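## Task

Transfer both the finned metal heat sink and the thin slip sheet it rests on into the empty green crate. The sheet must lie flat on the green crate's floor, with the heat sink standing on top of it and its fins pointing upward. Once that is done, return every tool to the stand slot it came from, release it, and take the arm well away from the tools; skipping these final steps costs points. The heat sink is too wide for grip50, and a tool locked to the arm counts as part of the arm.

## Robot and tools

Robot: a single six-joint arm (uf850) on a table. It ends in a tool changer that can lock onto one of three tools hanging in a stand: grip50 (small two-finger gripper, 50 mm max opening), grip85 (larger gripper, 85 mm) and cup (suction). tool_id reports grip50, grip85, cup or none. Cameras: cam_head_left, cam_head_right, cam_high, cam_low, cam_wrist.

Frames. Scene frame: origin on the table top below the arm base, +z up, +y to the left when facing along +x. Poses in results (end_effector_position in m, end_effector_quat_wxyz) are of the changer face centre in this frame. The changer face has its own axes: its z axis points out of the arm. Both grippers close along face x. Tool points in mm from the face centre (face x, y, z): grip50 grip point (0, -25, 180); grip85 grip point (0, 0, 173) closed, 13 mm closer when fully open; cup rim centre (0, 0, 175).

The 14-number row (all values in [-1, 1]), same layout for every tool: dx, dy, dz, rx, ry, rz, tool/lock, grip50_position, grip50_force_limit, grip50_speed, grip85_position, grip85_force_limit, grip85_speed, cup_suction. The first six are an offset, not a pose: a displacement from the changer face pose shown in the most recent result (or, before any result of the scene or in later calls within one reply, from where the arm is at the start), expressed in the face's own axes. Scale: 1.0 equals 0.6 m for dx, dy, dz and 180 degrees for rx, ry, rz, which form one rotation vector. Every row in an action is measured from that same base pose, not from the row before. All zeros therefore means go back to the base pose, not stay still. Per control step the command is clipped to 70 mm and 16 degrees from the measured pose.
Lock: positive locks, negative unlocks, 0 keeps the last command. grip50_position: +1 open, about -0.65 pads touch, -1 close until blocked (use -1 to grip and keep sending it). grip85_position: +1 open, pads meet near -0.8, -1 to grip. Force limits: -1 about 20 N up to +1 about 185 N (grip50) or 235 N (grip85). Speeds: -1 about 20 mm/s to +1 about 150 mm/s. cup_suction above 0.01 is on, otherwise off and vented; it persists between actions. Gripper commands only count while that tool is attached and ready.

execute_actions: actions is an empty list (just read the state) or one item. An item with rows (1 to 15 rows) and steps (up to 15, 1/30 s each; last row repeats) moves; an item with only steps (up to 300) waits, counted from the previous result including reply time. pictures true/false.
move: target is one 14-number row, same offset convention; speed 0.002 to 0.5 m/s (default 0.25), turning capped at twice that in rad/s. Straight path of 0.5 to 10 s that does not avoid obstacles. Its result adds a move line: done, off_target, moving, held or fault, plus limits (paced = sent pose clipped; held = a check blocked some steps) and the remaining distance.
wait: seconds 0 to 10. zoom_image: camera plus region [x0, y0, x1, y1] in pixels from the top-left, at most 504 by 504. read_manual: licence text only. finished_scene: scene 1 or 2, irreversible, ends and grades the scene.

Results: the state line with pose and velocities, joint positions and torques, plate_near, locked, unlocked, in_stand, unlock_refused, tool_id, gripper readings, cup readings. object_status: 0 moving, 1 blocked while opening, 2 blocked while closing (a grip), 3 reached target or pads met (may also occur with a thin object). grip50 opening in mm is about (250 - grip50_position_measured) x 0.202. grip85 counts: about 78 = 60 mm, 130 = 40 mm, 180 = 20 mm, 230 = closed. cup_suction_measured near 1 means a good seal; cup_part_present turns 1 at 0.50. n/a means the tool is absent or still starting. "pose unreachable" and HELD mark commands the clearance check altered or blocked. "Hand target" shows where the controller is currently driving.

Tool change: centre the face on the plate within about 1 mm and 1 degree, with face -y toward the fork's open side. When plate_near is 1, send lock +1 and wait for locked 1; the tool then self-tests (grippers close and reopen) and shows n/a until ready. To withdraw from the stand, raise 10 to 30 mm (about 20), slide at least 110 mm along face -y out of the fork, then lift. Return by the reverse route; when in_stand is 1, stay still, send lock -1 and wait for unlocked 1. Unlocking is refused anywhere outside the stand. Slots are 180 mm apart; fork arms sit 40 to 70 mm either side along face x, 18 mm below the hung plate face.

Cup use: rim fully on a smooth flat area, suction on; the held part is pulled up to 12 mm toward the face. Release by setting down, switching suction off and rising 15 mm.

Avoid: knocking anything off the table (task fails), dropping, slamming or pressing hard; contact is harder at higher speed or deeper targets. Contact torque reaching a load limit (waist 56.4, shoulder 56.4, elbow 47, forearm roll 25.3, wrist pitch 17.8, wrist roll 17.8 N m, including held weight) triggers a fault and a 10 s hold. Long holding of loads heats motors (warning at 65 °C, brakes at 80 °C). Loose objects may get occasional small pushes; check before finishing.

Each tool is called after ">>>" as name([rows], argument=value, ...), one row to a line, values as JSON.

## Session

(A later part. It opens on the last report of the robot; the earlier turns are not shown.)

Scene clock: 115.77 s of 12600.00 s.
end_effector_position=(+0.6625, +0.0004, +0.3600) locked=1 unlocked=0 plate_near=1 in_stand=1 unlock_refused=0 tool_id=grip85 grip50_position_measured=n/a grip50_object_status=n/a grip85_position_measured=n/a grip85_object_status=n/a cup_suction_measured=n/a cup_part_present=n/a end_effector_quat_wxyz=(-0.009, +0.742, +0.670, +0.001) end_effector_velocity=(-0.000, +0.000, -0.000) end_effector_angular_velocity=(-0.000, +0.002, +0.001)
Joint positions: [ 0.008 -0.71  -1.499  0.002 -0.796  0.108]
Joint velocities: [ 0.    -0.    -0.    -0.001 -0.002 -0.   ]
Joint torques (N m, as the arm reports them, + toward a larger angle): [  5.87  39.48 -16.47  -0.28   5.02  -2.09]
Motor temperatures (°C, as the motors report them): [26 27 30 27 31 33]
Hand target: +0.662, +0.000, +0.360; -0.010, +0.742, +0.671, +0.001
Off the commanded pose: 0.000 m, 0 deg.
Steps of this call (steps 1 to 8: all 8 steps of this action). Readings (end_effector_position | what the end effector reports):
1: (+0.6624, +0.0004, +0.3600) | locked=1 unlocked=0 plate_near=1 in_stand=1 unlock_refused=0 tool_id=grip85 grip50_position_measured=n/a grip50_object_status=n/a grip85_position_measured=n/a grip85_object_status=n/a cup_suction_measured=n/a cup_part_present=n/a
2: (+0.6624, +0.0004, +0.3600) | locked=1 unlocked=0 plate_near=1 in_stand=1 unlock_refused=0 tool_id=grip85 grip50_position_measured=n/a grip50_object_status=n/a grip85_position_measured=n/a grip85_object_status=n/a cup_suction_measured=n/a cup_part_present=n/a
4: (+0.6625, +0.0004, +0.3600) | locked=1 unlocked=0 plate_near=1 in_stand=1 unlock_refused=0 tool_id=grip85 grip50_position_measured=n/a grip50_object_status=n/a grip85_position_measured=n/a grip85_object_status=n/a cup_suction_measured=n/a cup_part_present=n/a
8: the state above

>>> move(target=[0,0,-0.034,0,0,0,0,0,0,0,0.65,0,0,0], speed=0.04)

>>> move(target=[0,-0.22,0,0,0,0,0,0,0,0,0.65,0,0,0], speed=0.12)

>>> move(target=[0.197,-0.15,0,0,0,0,0,0,0,0,0.65,0,0,0], speed=0.2)

Scene clock: 126.23 s of 12600.00 s.
end_effector_position=(+0.6626, +0.0001, +0.3801) locked=1 unlocked=0 plate_near=1 in_stand=0 unlock_refused=0 tool_id=grip85 grip50_position_measured=n/a grip50_object_status=n/a grip85_position_measured=47 grip85_object_status=3 cup_suction_measured=n/a cup_part_present=n/a end_effector_quat_wxyz=(-0.010, +0.742, +0.670, +0.001) end_effector_velocity=(-0.001, -0.000, -0.001) end_effector_angular_velocity=(+0.000, +0.004, -0.001)
Joint positions: [ 0.008 -0.688 -1.513  0.002 -0.832  0.108]
Joint velocities: [-0.    -0.001  0.001  0.    -0.002  0.   ]
Joint torques (N m, as the arm reports them, + toward a larger angle): [  3.34  59.39 -19.28  -0.58   0.72   0.07]
Motor temperatures (°C, as the motors report them): [26 27 31 27 31 33]
Hand target: +0.663, +0.000, +0.380; -0.009, +0.742, +0.670, +0.001
Off the commanded pose: 0.000 m, 0 deg.
move: done

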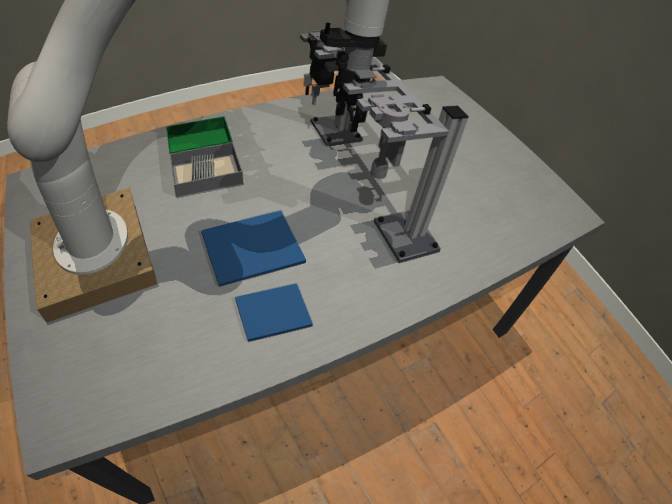

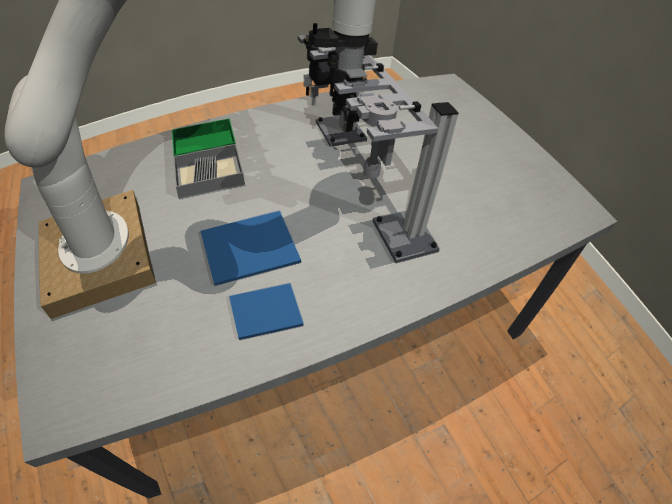

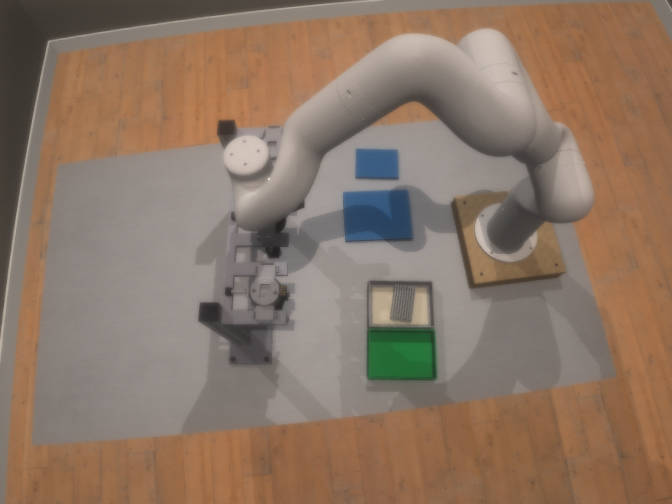

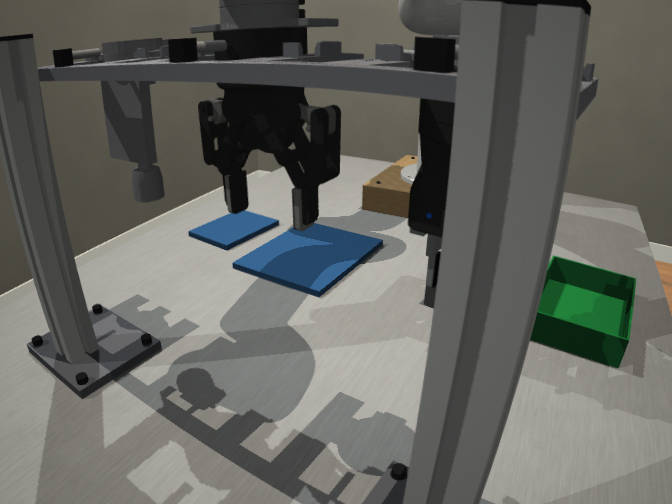

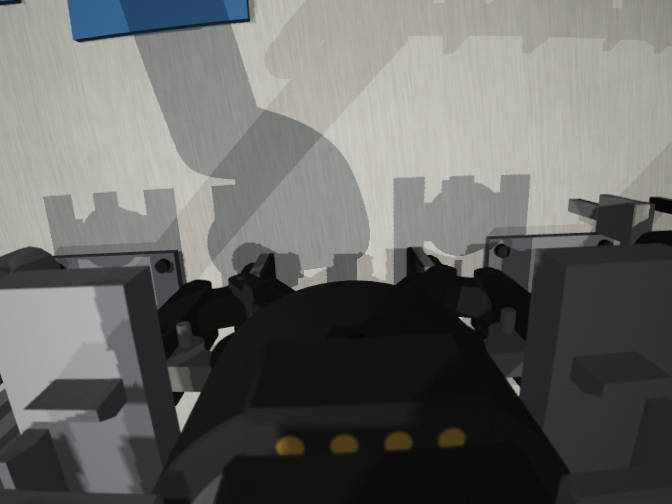

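Scene clock: 127.67 s of 12600.00 s.
end_effector_position=(+0.5314, +0.0131, +0.3814) locked=1 unlocked=0 plate_near=1 in_stand=0 unlock_refused=0 tool_id=grip85 grip50_position_measured=n/a grip50_object_status=n/a grip85_position_measured=47 grip85_object_status=3 cup_suction_measured=n/a cup_part_present=n/a end_effector_quat_wxyz=(-0.009, +0.742, +0.670, +0.001) end_effector_velocity=(-0.001, +0.000, -0.001) end_effector_angular_velocity=(+0.000, +0.002, +0.001)
Joint positions: [ 0.034 -0.388 -1.065  0.002 -0.684  0.135]
Joint velocities: [ 0.    -0.     0.002  0.    -0.    -0.001]
Joint torques (N m, as the arm reports them, + toward a larger angle): [  3.09  44.54 -17.62  -0.6    0.66   0.22]
Motor temperatures (°C, as the motors report them): [26 27 31 27 31 33]
Hand target: +0.531, +0.013, +0.381; -0.009, +0.742, +0.670, +0.001
Off the commanded pose: 0.001 m, 0 deg.
move: done

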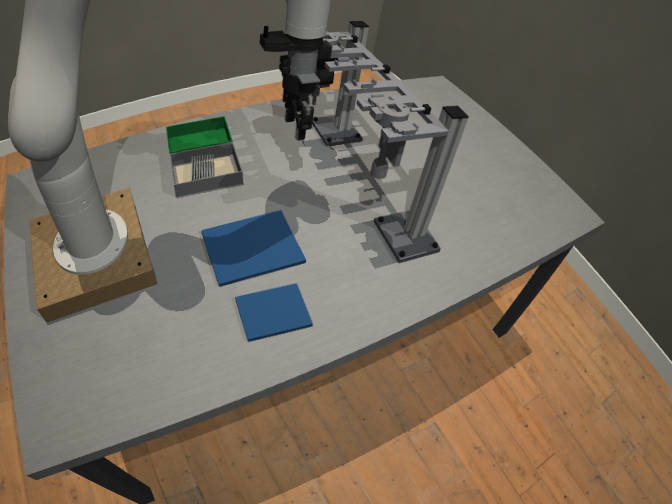

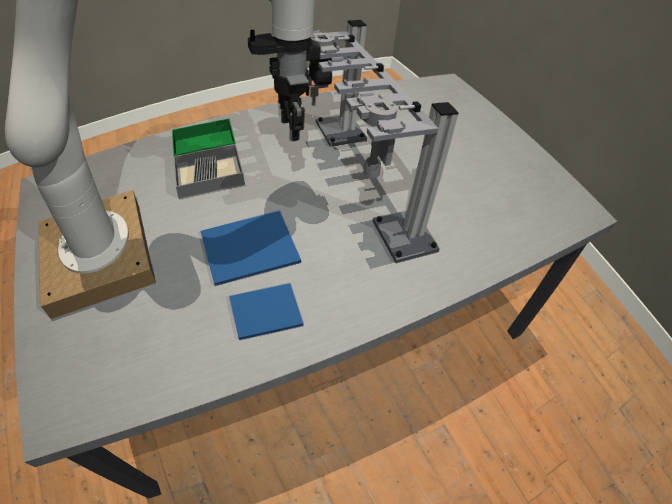

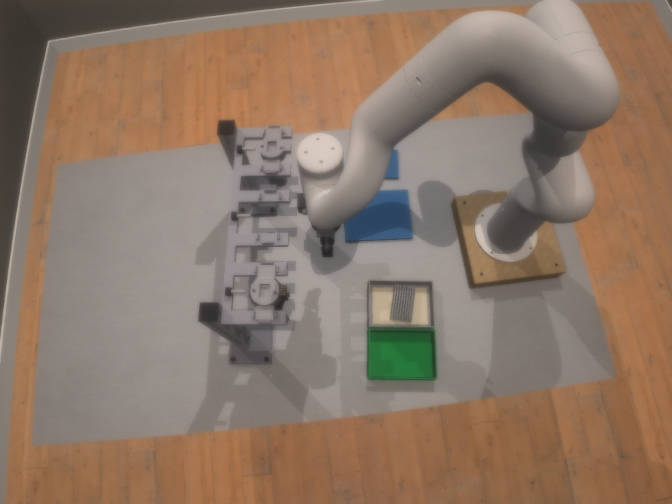

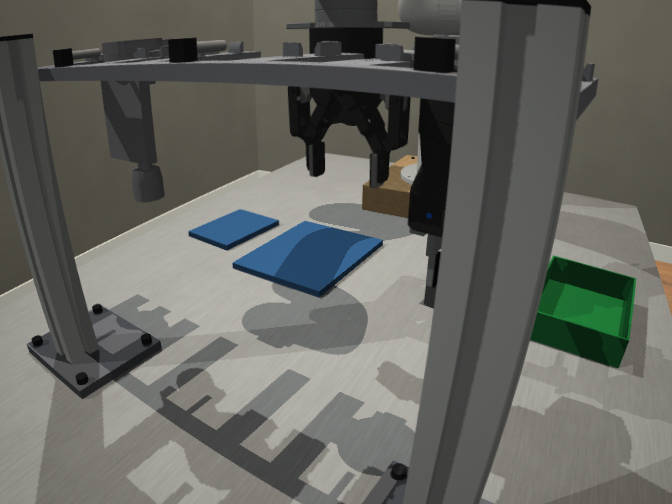

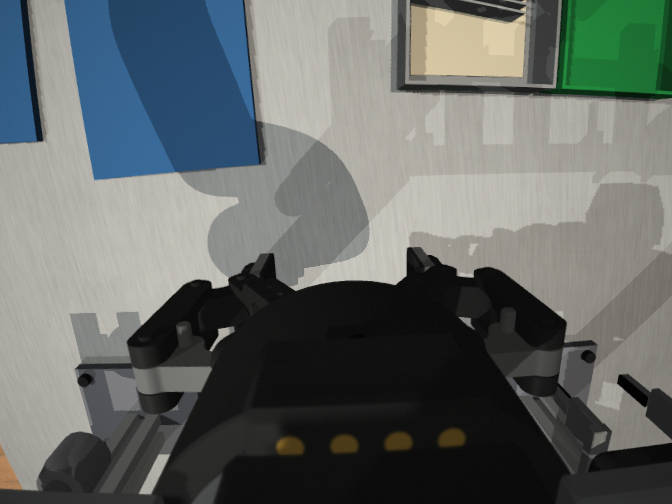

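Scene clock: 128.77 s of 12600.00 s.
end_effector_position=(+0.4538, +0.1392, +0.3838) locked=1 unlocked=0 plate_near=1 in_stand=0 unlock_refused=0 tool_id=grip85 grip50_position_measured=n/a grip50_object_status=n/a grip85_position_measured=47 grip85_object_status=3 cup_suction_measured=n/a cup_part_present=n/a end_effector_quat_wxyz=(-0.009, +0.743, +0.670, +0.000) end_effector_velocity=(-0.001, +0.000, -0.000) end_effector_angular_velocity=(-0.000, +0.000, -0.000)
Joint positions: [ 0.309 -0.264 -0.901  0.002 -0.643  0.409]
Joint velocities: [ 0.001  0.001  0.001 -0.     0.     0.001]
Joint torques (N m, as the arm reports them, + toward a larger angle): [  2.99  39.78 -17.57  -0.61   0.66   0.17]
Motor temperatures (°C, as the motors report them): [26 27 31 27 31 33]
Hand target: +0.454, +0.139, +0.384; -0.009, +0.742, +0.670, +0.000
Off the commanded pose: 0.001 m, 0 deg.
move: done

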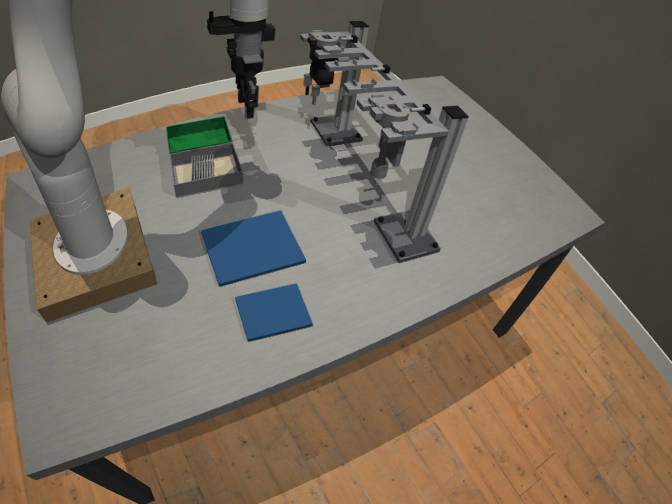

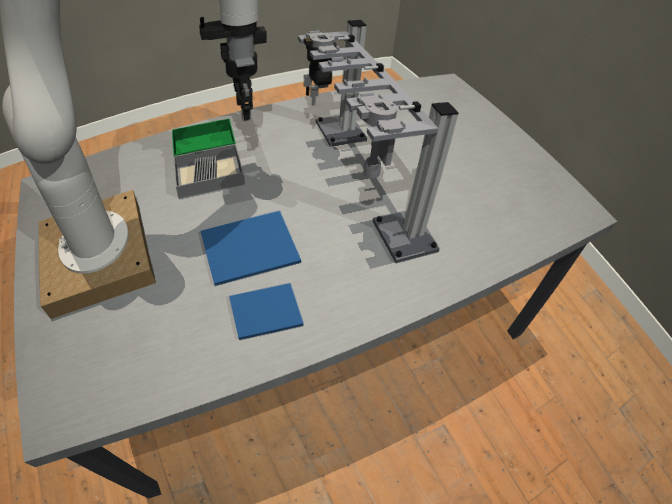

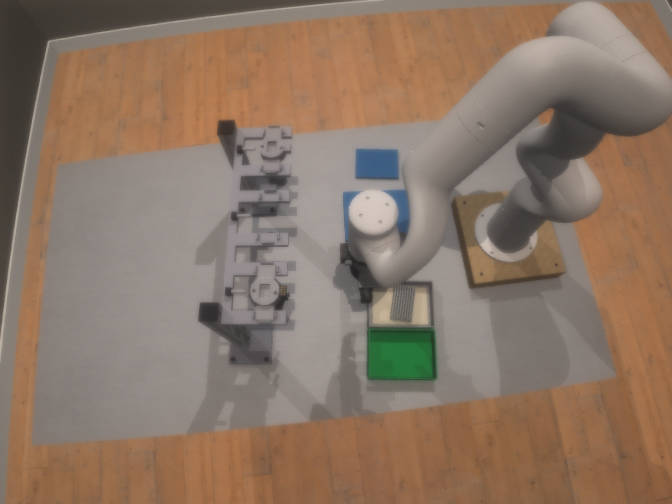

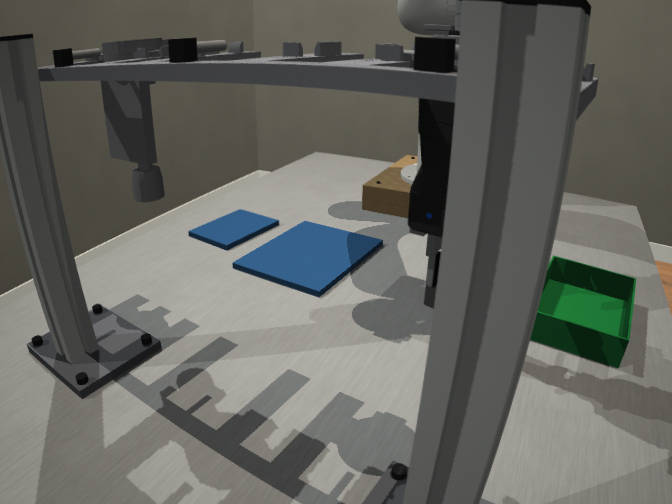

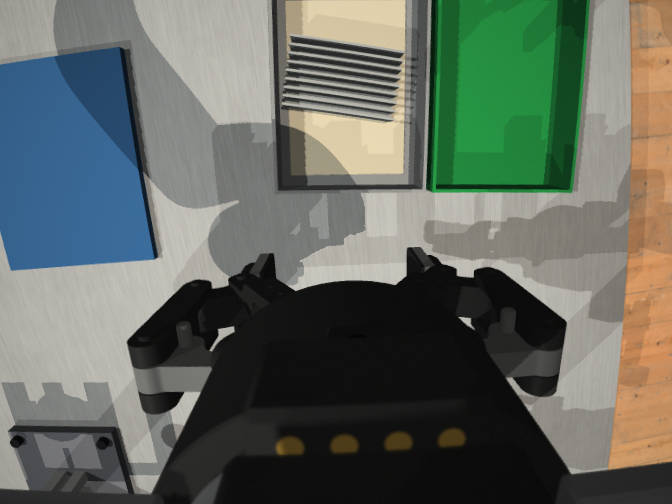

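>>> move(target=[0.012,-0.2,0.12,0,0,-0.444,0,0,0,0,0.65,0,0,0], speed=0.3)

Scene clock: 148.17 s of 12600.00 s.
end_effector_position=(+0.3348, +0.1590, +0.3130) locked=1 unlocked=0 plate_near=1 in_stand=0 unlock_refused=0 tool_id=grip85 grip50_position_measured=n/a grip50_object_status=n/a grip85_position_measured=47 grip85_object_status=3 cup_suction_measured=n/a cup_part_present=n/a end_effector_quat_wxyz=(-0.006, +0.139, +0.990, +0.005) end_effector_velocity=(-0.001, +0.000, -0.000) end_effector_angular_velocity=(+0.000, +0.001, +0.003)
Joint positions: [ 0.454 -0.172 -0.576  0.002 -0.41  -0.839]
Joint velocities: [ 0.     0.     0.001  0.002 -0.    -0.005]
Joint torques (N m, as the arm reports them, + toward a larger angle): [  3.29  33.44 -14.86  -0.98   0.64   0.01]
Motor temperatures (°C, as the motors report them): [26 27 31 27 31 33]
Hand target: +0.335, +0.159, +0.313; -0.006, +0.139, +0.990, +0.005
Off the commanded pose: 0.001 m, 0 deg.
move: done

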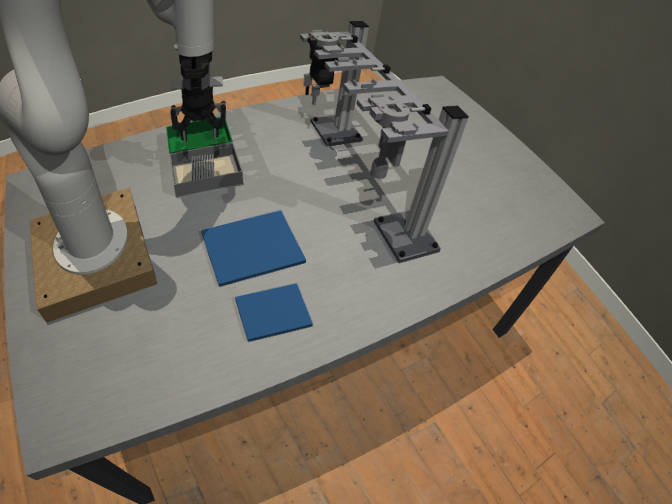

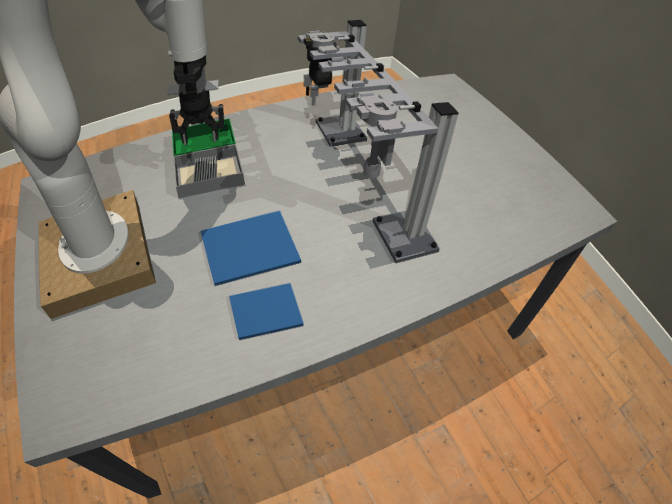

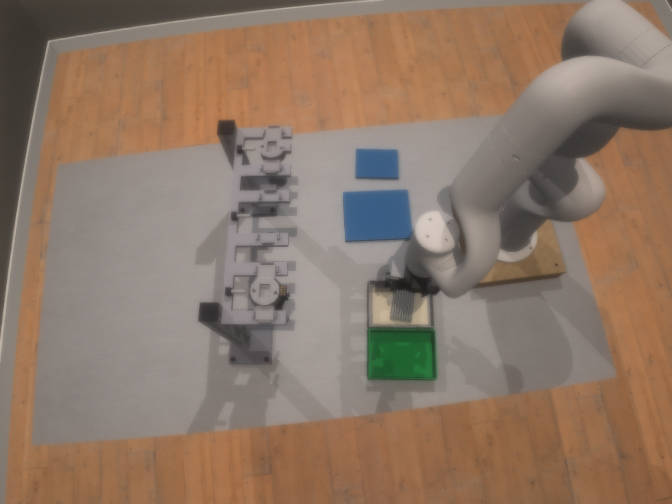

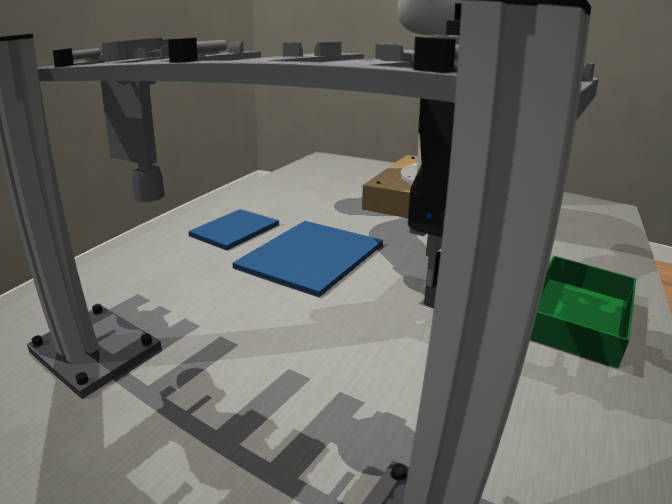

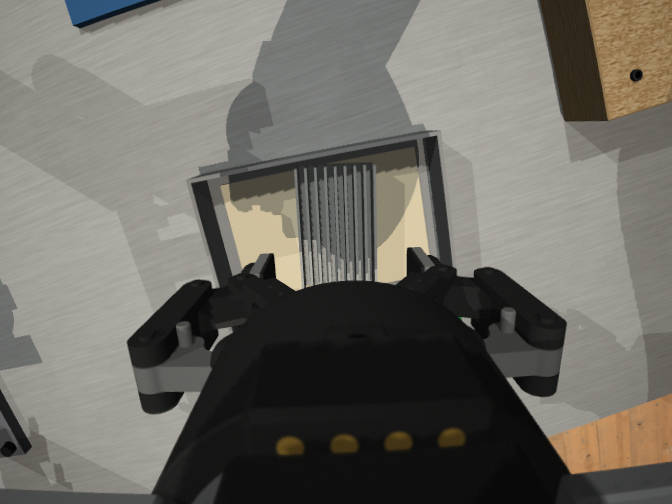

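>>> move(target=[-0.004,0,0.1,0,0,0,0,0,0,0,0.65,0,0,0], speed=0.15)

>>> zoom_image(camera="cam_head_left", region=[130,70,290,210])

Scene clock: 163.60 s of 12600.00 s.
end_effector_position=(+0.3369, +0.1593, +0.2534) locked=1 unlocked=0 plate_near=1 in_stand=0 unlock_refused=0 tool_id=grip85 grip50_position_measured=n/a grip50_object_status=n/a grip85_position_measured=47 grip85_object_status=3 cup_suction_measured=n/a cup_part_present=n/a end_effector_quat_wxyz=(-0.005, +0.139, +0.990, +0.006) end_effector_velocity=(-0.001, -0.001, -0.001) end_effector_angular_velocity=(-0.001, +0.003, -0.001)
Joint positions: [ 0.45  -0.328 -0.571  0.002 -0.249 -0.844]
Joint velocities: [ 0.    -0.     0.002 -0.    -0.001  0.001]
Joint torques (N m, as the arm reports them, + toward a larger angle): [  3.44  33.2  -11.46  -1.05   0.66   0.12]
Motor temperatures (°C, as the motors report them): [26 27 31 27 31 33]
Hand target: +0.337, +0.159, +0.253; -0.006, +0.139, +0.990, +0.005
Off the commanded pose: 0.001 m, 0 deg.
move: done

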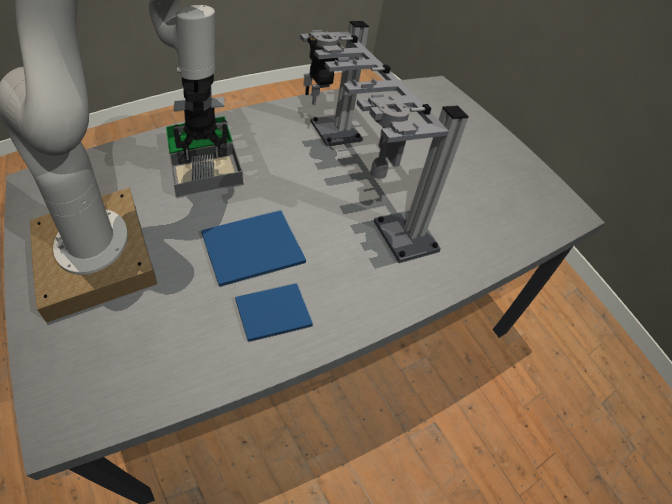

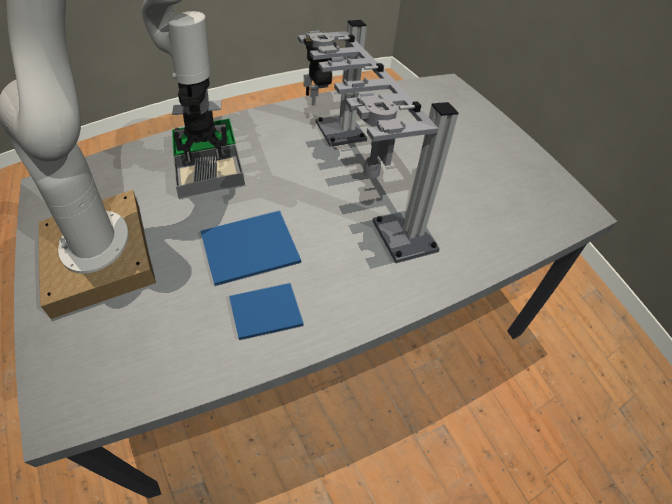

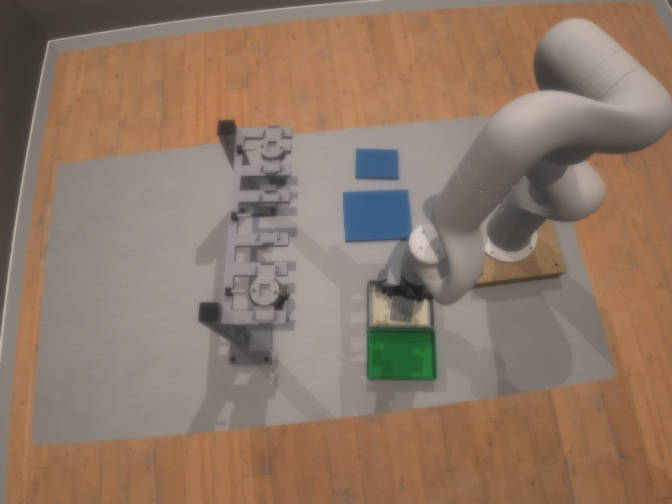

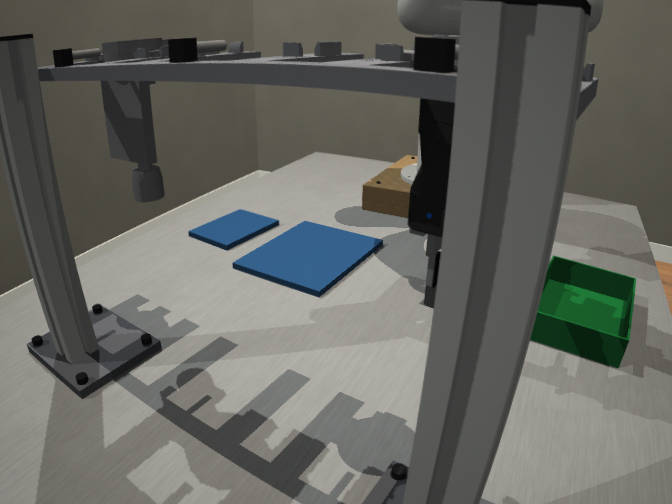

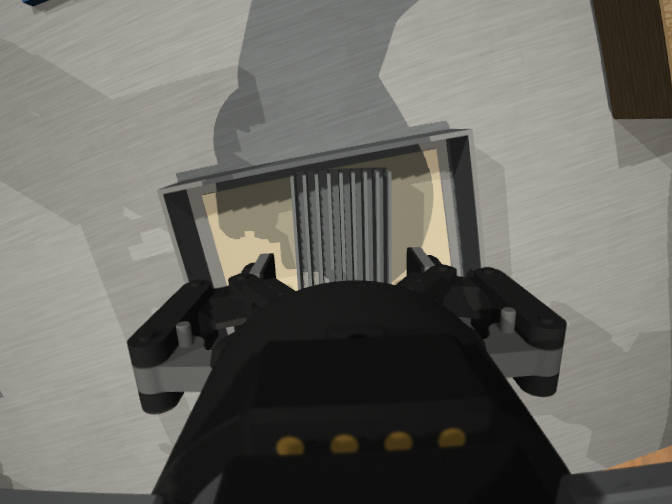

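Region (130, 70, 290, 210) of cam_head_left's 672x504 image, scaled by 3.150, with more detail than that image has; it fills the top 441 rows of this view, and the rest is white.

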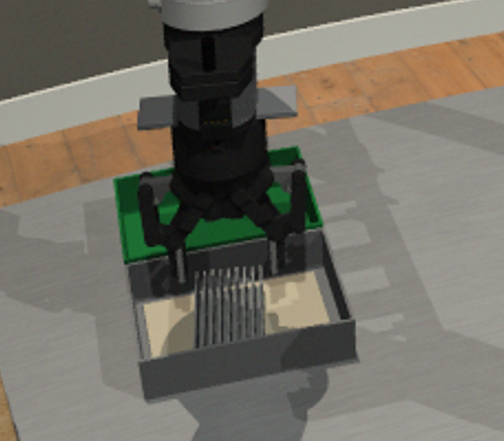

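>>> move(target=[0.002,-0.04,0.06,0,0,0,0,0,0,0,0.65,0,0,0], speed=0.06)

Scene clock: 172.93 s of 12600.00 s.
end_effector_position=(+0.3291, +0.1371, +0.2173) locked=1 unlocked=0 plate_near=1 in_stand=0 unlock_refused=0 tool_id=grip85 grip50_position_measured=n/a grip50_object_status=n/a grip85_position_measured=47 grip85_object_status=3 cup_suction_measured=n/a cup_part_present=n/a end_effector_quat_wxyz=(-0.005, +0.139, +0.990, +0.006) end_effector_velocity=(+0.001, +0.000, +0.000) end_effector_angular_velocity=(+0.002, -0.003, +0.001)
Joint positions: [ 0.402 -0.403 -0.534  0.003 -0.136 -0.892]
Joint velocities: [ 0.     0.001 -0.001  0.004  0.001 -0.004]
Joint torques (N m, as the arm reports them, + toward a larger angle): [  3.13  35.14 -10.33  -1.07   0.78   0.03]
Motor temperatures (°C, as the motors report them): [26 27 31 27 31 33]
Hand target: +0.329, +0.137, +0.217; -0.005, +0.139, +0.990, +0.006
Off the commanded pose: 0.000 m, 0 deg.
move: done

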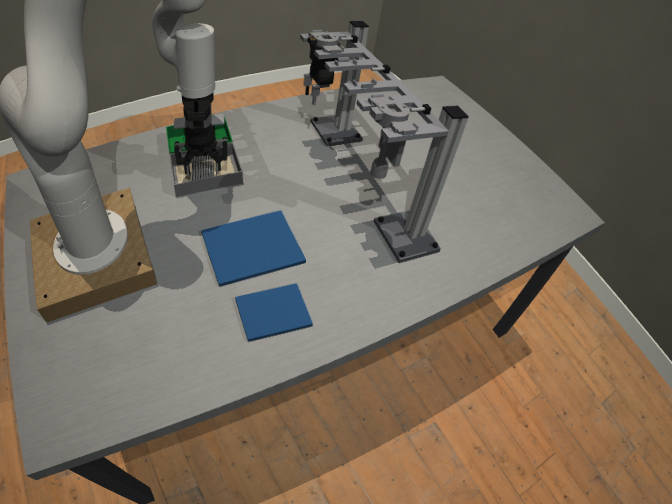

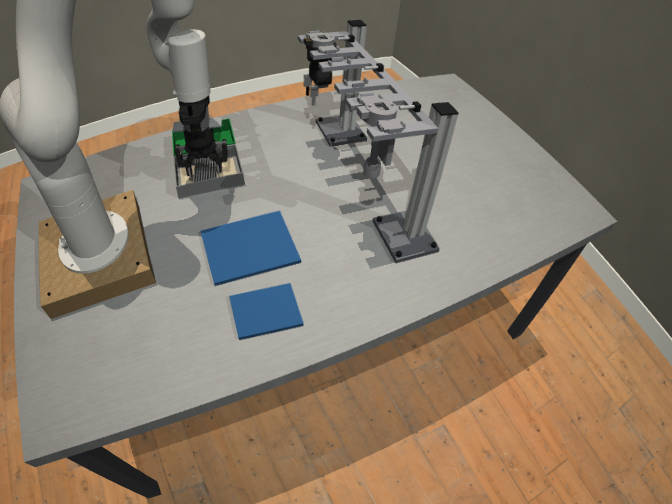

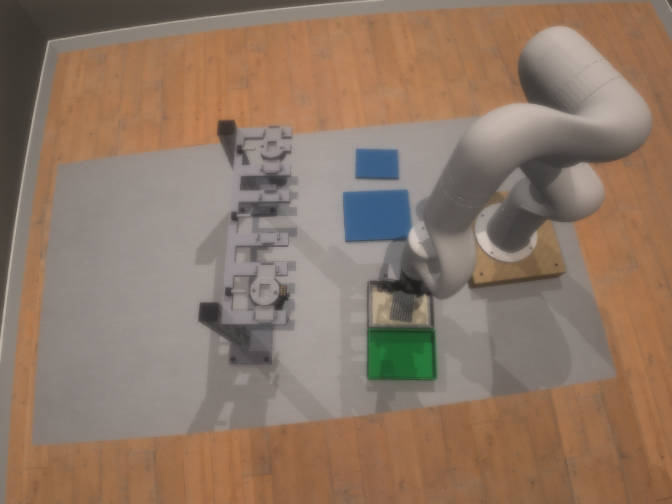

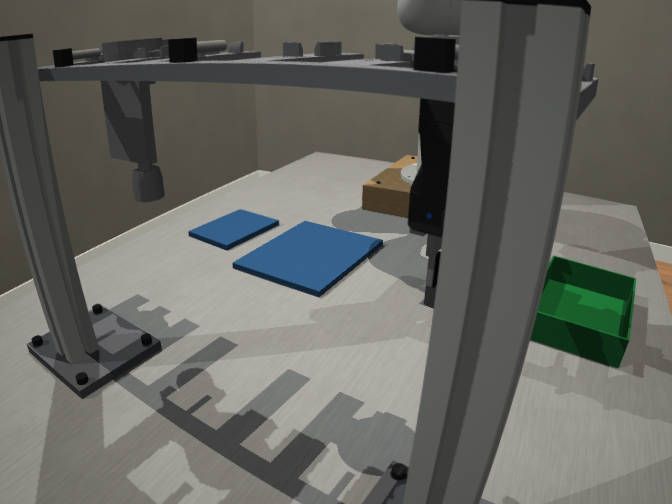

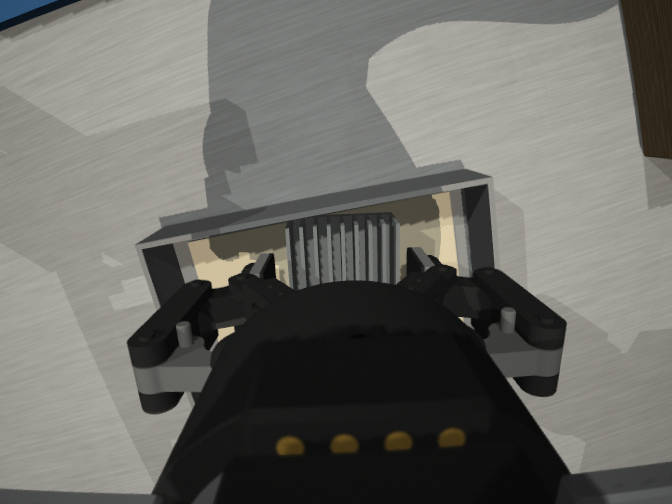

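>>> move(target=[0.001,0.01,0.035,0,0,0,0,0,0,0,0.65,0,0,0], speed=0.03)

>>> move(target=[0,0,0,0,0,0,0,0,0,0,-1,0,-0.5,0])

Scene clock: 181.87 s of 12600.00 s.
end_effector_position=(+0.3301, +0.1433, +0.1964) locked=1 unlocked=0 plate_near=1 in_stand=0 unlock_refused=0 tool_id=grip85 grip50_position_measured=n/a grip50_object_status=n/a grip85_position_measured=47 grip85_object_status=3 cup_suction_measured=n/a cup_part_present=n/a end_effector_quat_wxyz=(-0.005, +0.139, +0.990, +0.006) end_effector_velocity=(+0.001, +0.000, +0.000) end_effector_angular_velocity=(+0.001, -0.002, +0.000)
Joint positions: [ 0.416 -0.47  -0.551  0.003 -0.086 -0.879]
Joint velocities: [-0.     0.001 -0.001 -0.002  0.001  0.002]
Joint torques (N m, as the arm reports them, + toward a larger angle): [ 4.05 36.66 -9.76 -0.48  0.78  0.29]
Motor temperatures (°C, as the motors report them): [26 27 31 27 30 33]
Hand target: +0.330, +0.143, +0.196; -0.005, +0.139, +0.990, +0.006
Off the commanded pose: 0.000 m, 0 deg.
move: done

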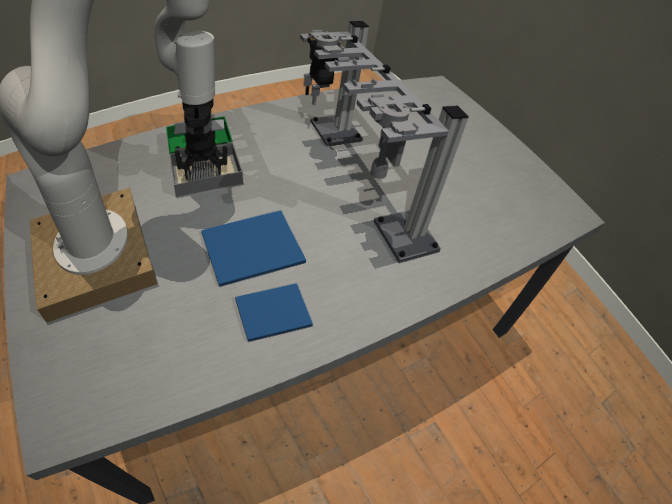

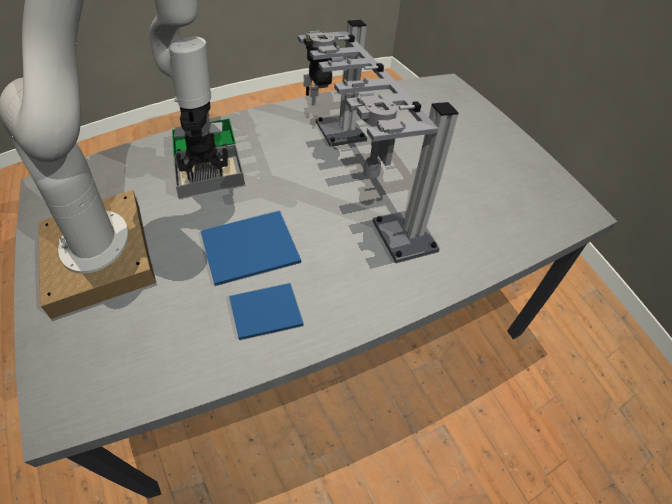

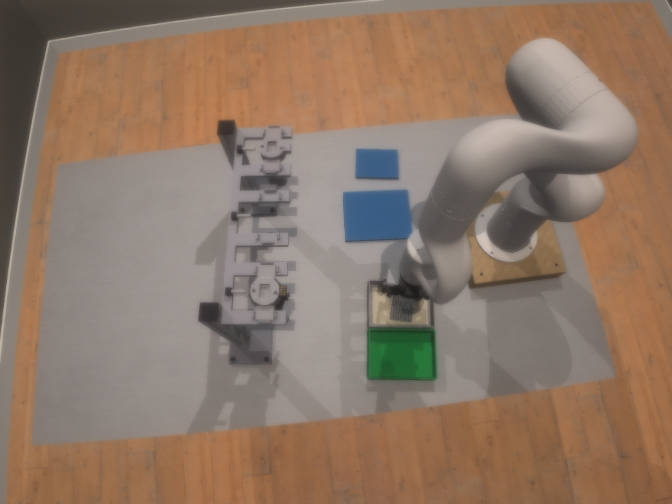

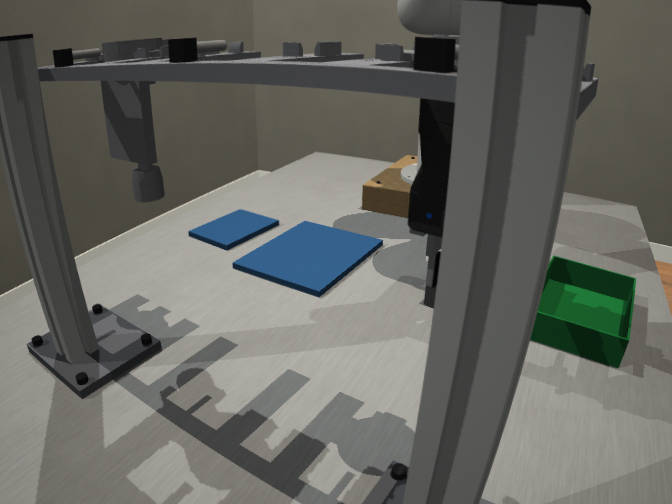

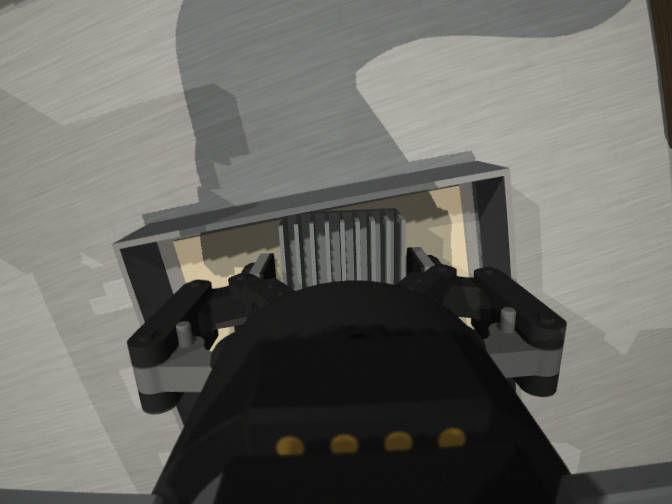

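Scene clock: 182.43 s of 12600.00 s.
end_effector_position=(+0.3303, +0.1434, +0.1967) locked=1 unlocked=0 plate_near=1 in_stand=0 unlock_refused=0 tool_id=grip85 grip50_position_measured=n/a grip50_object_status=n/a grip85_position_measured=81 grip85_object_status=2 cup_suction_measured=n/a cup_part_present=n/a end_effector_quat_wxyz=(-0.005, +0.139, +0.990, +0.006) end_effector_velocity=(+0.000, +0.000, -0.000) end_effector_angular_velocity=(+0.000, -0.001, +0.000)
Joint positions: [ 0.416 -0.47  -0.552  0.003 -0.086 -0.879]
Joint velocities: [ 0.    -0.     0.    -0.     0.001  0.   ]
Joint torques (N m, as the arm reports them, + toward a larger angle): [ 3.47 29.31 -7.74 -1.27  1.67  0.41]
Motor temperatures (°C, as the motors report them): [26 27 31 27 30 33]
Hand target: +0.330, +0.143, +0.196; -0.005, +0.139, +0.990, +0.006
Off the commanded pose: 0.000 m, 0 deg.
move: done

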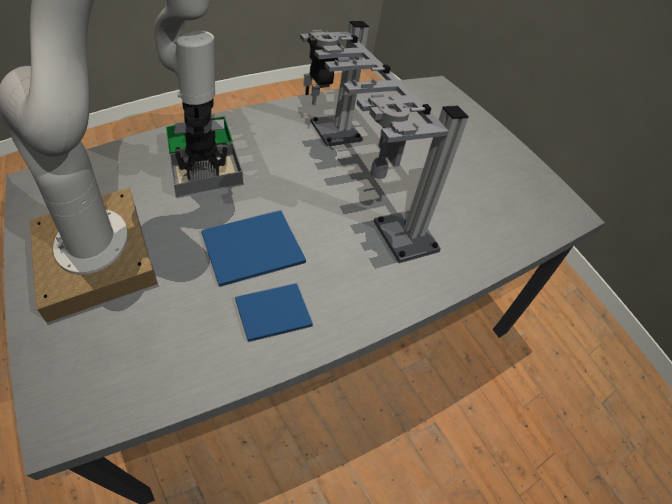

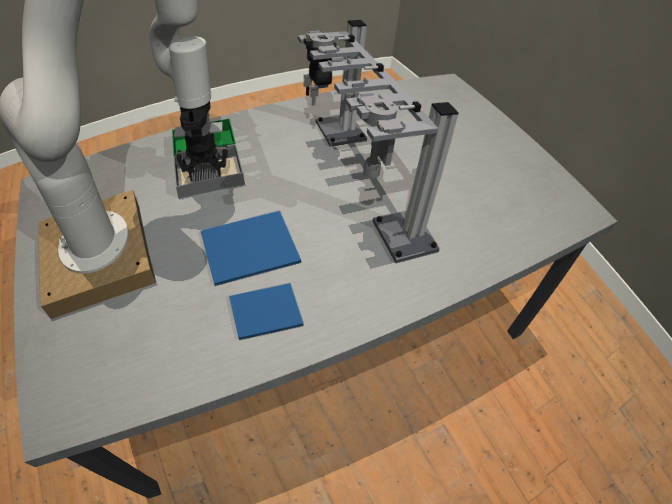

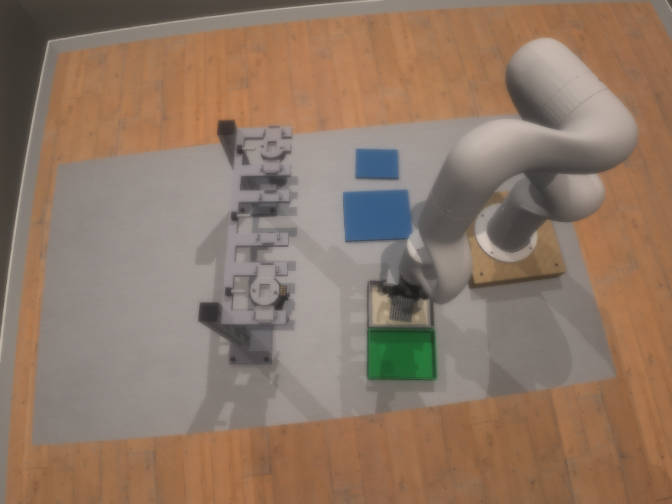

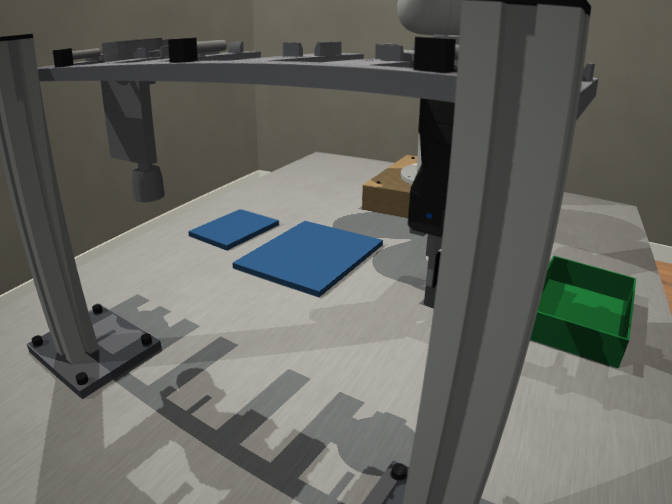

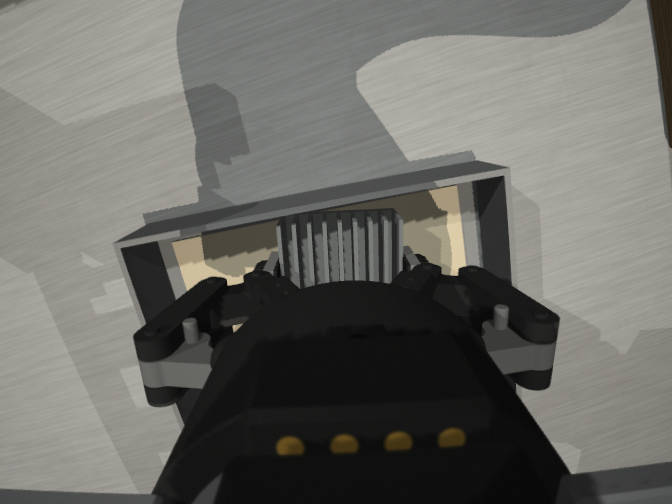

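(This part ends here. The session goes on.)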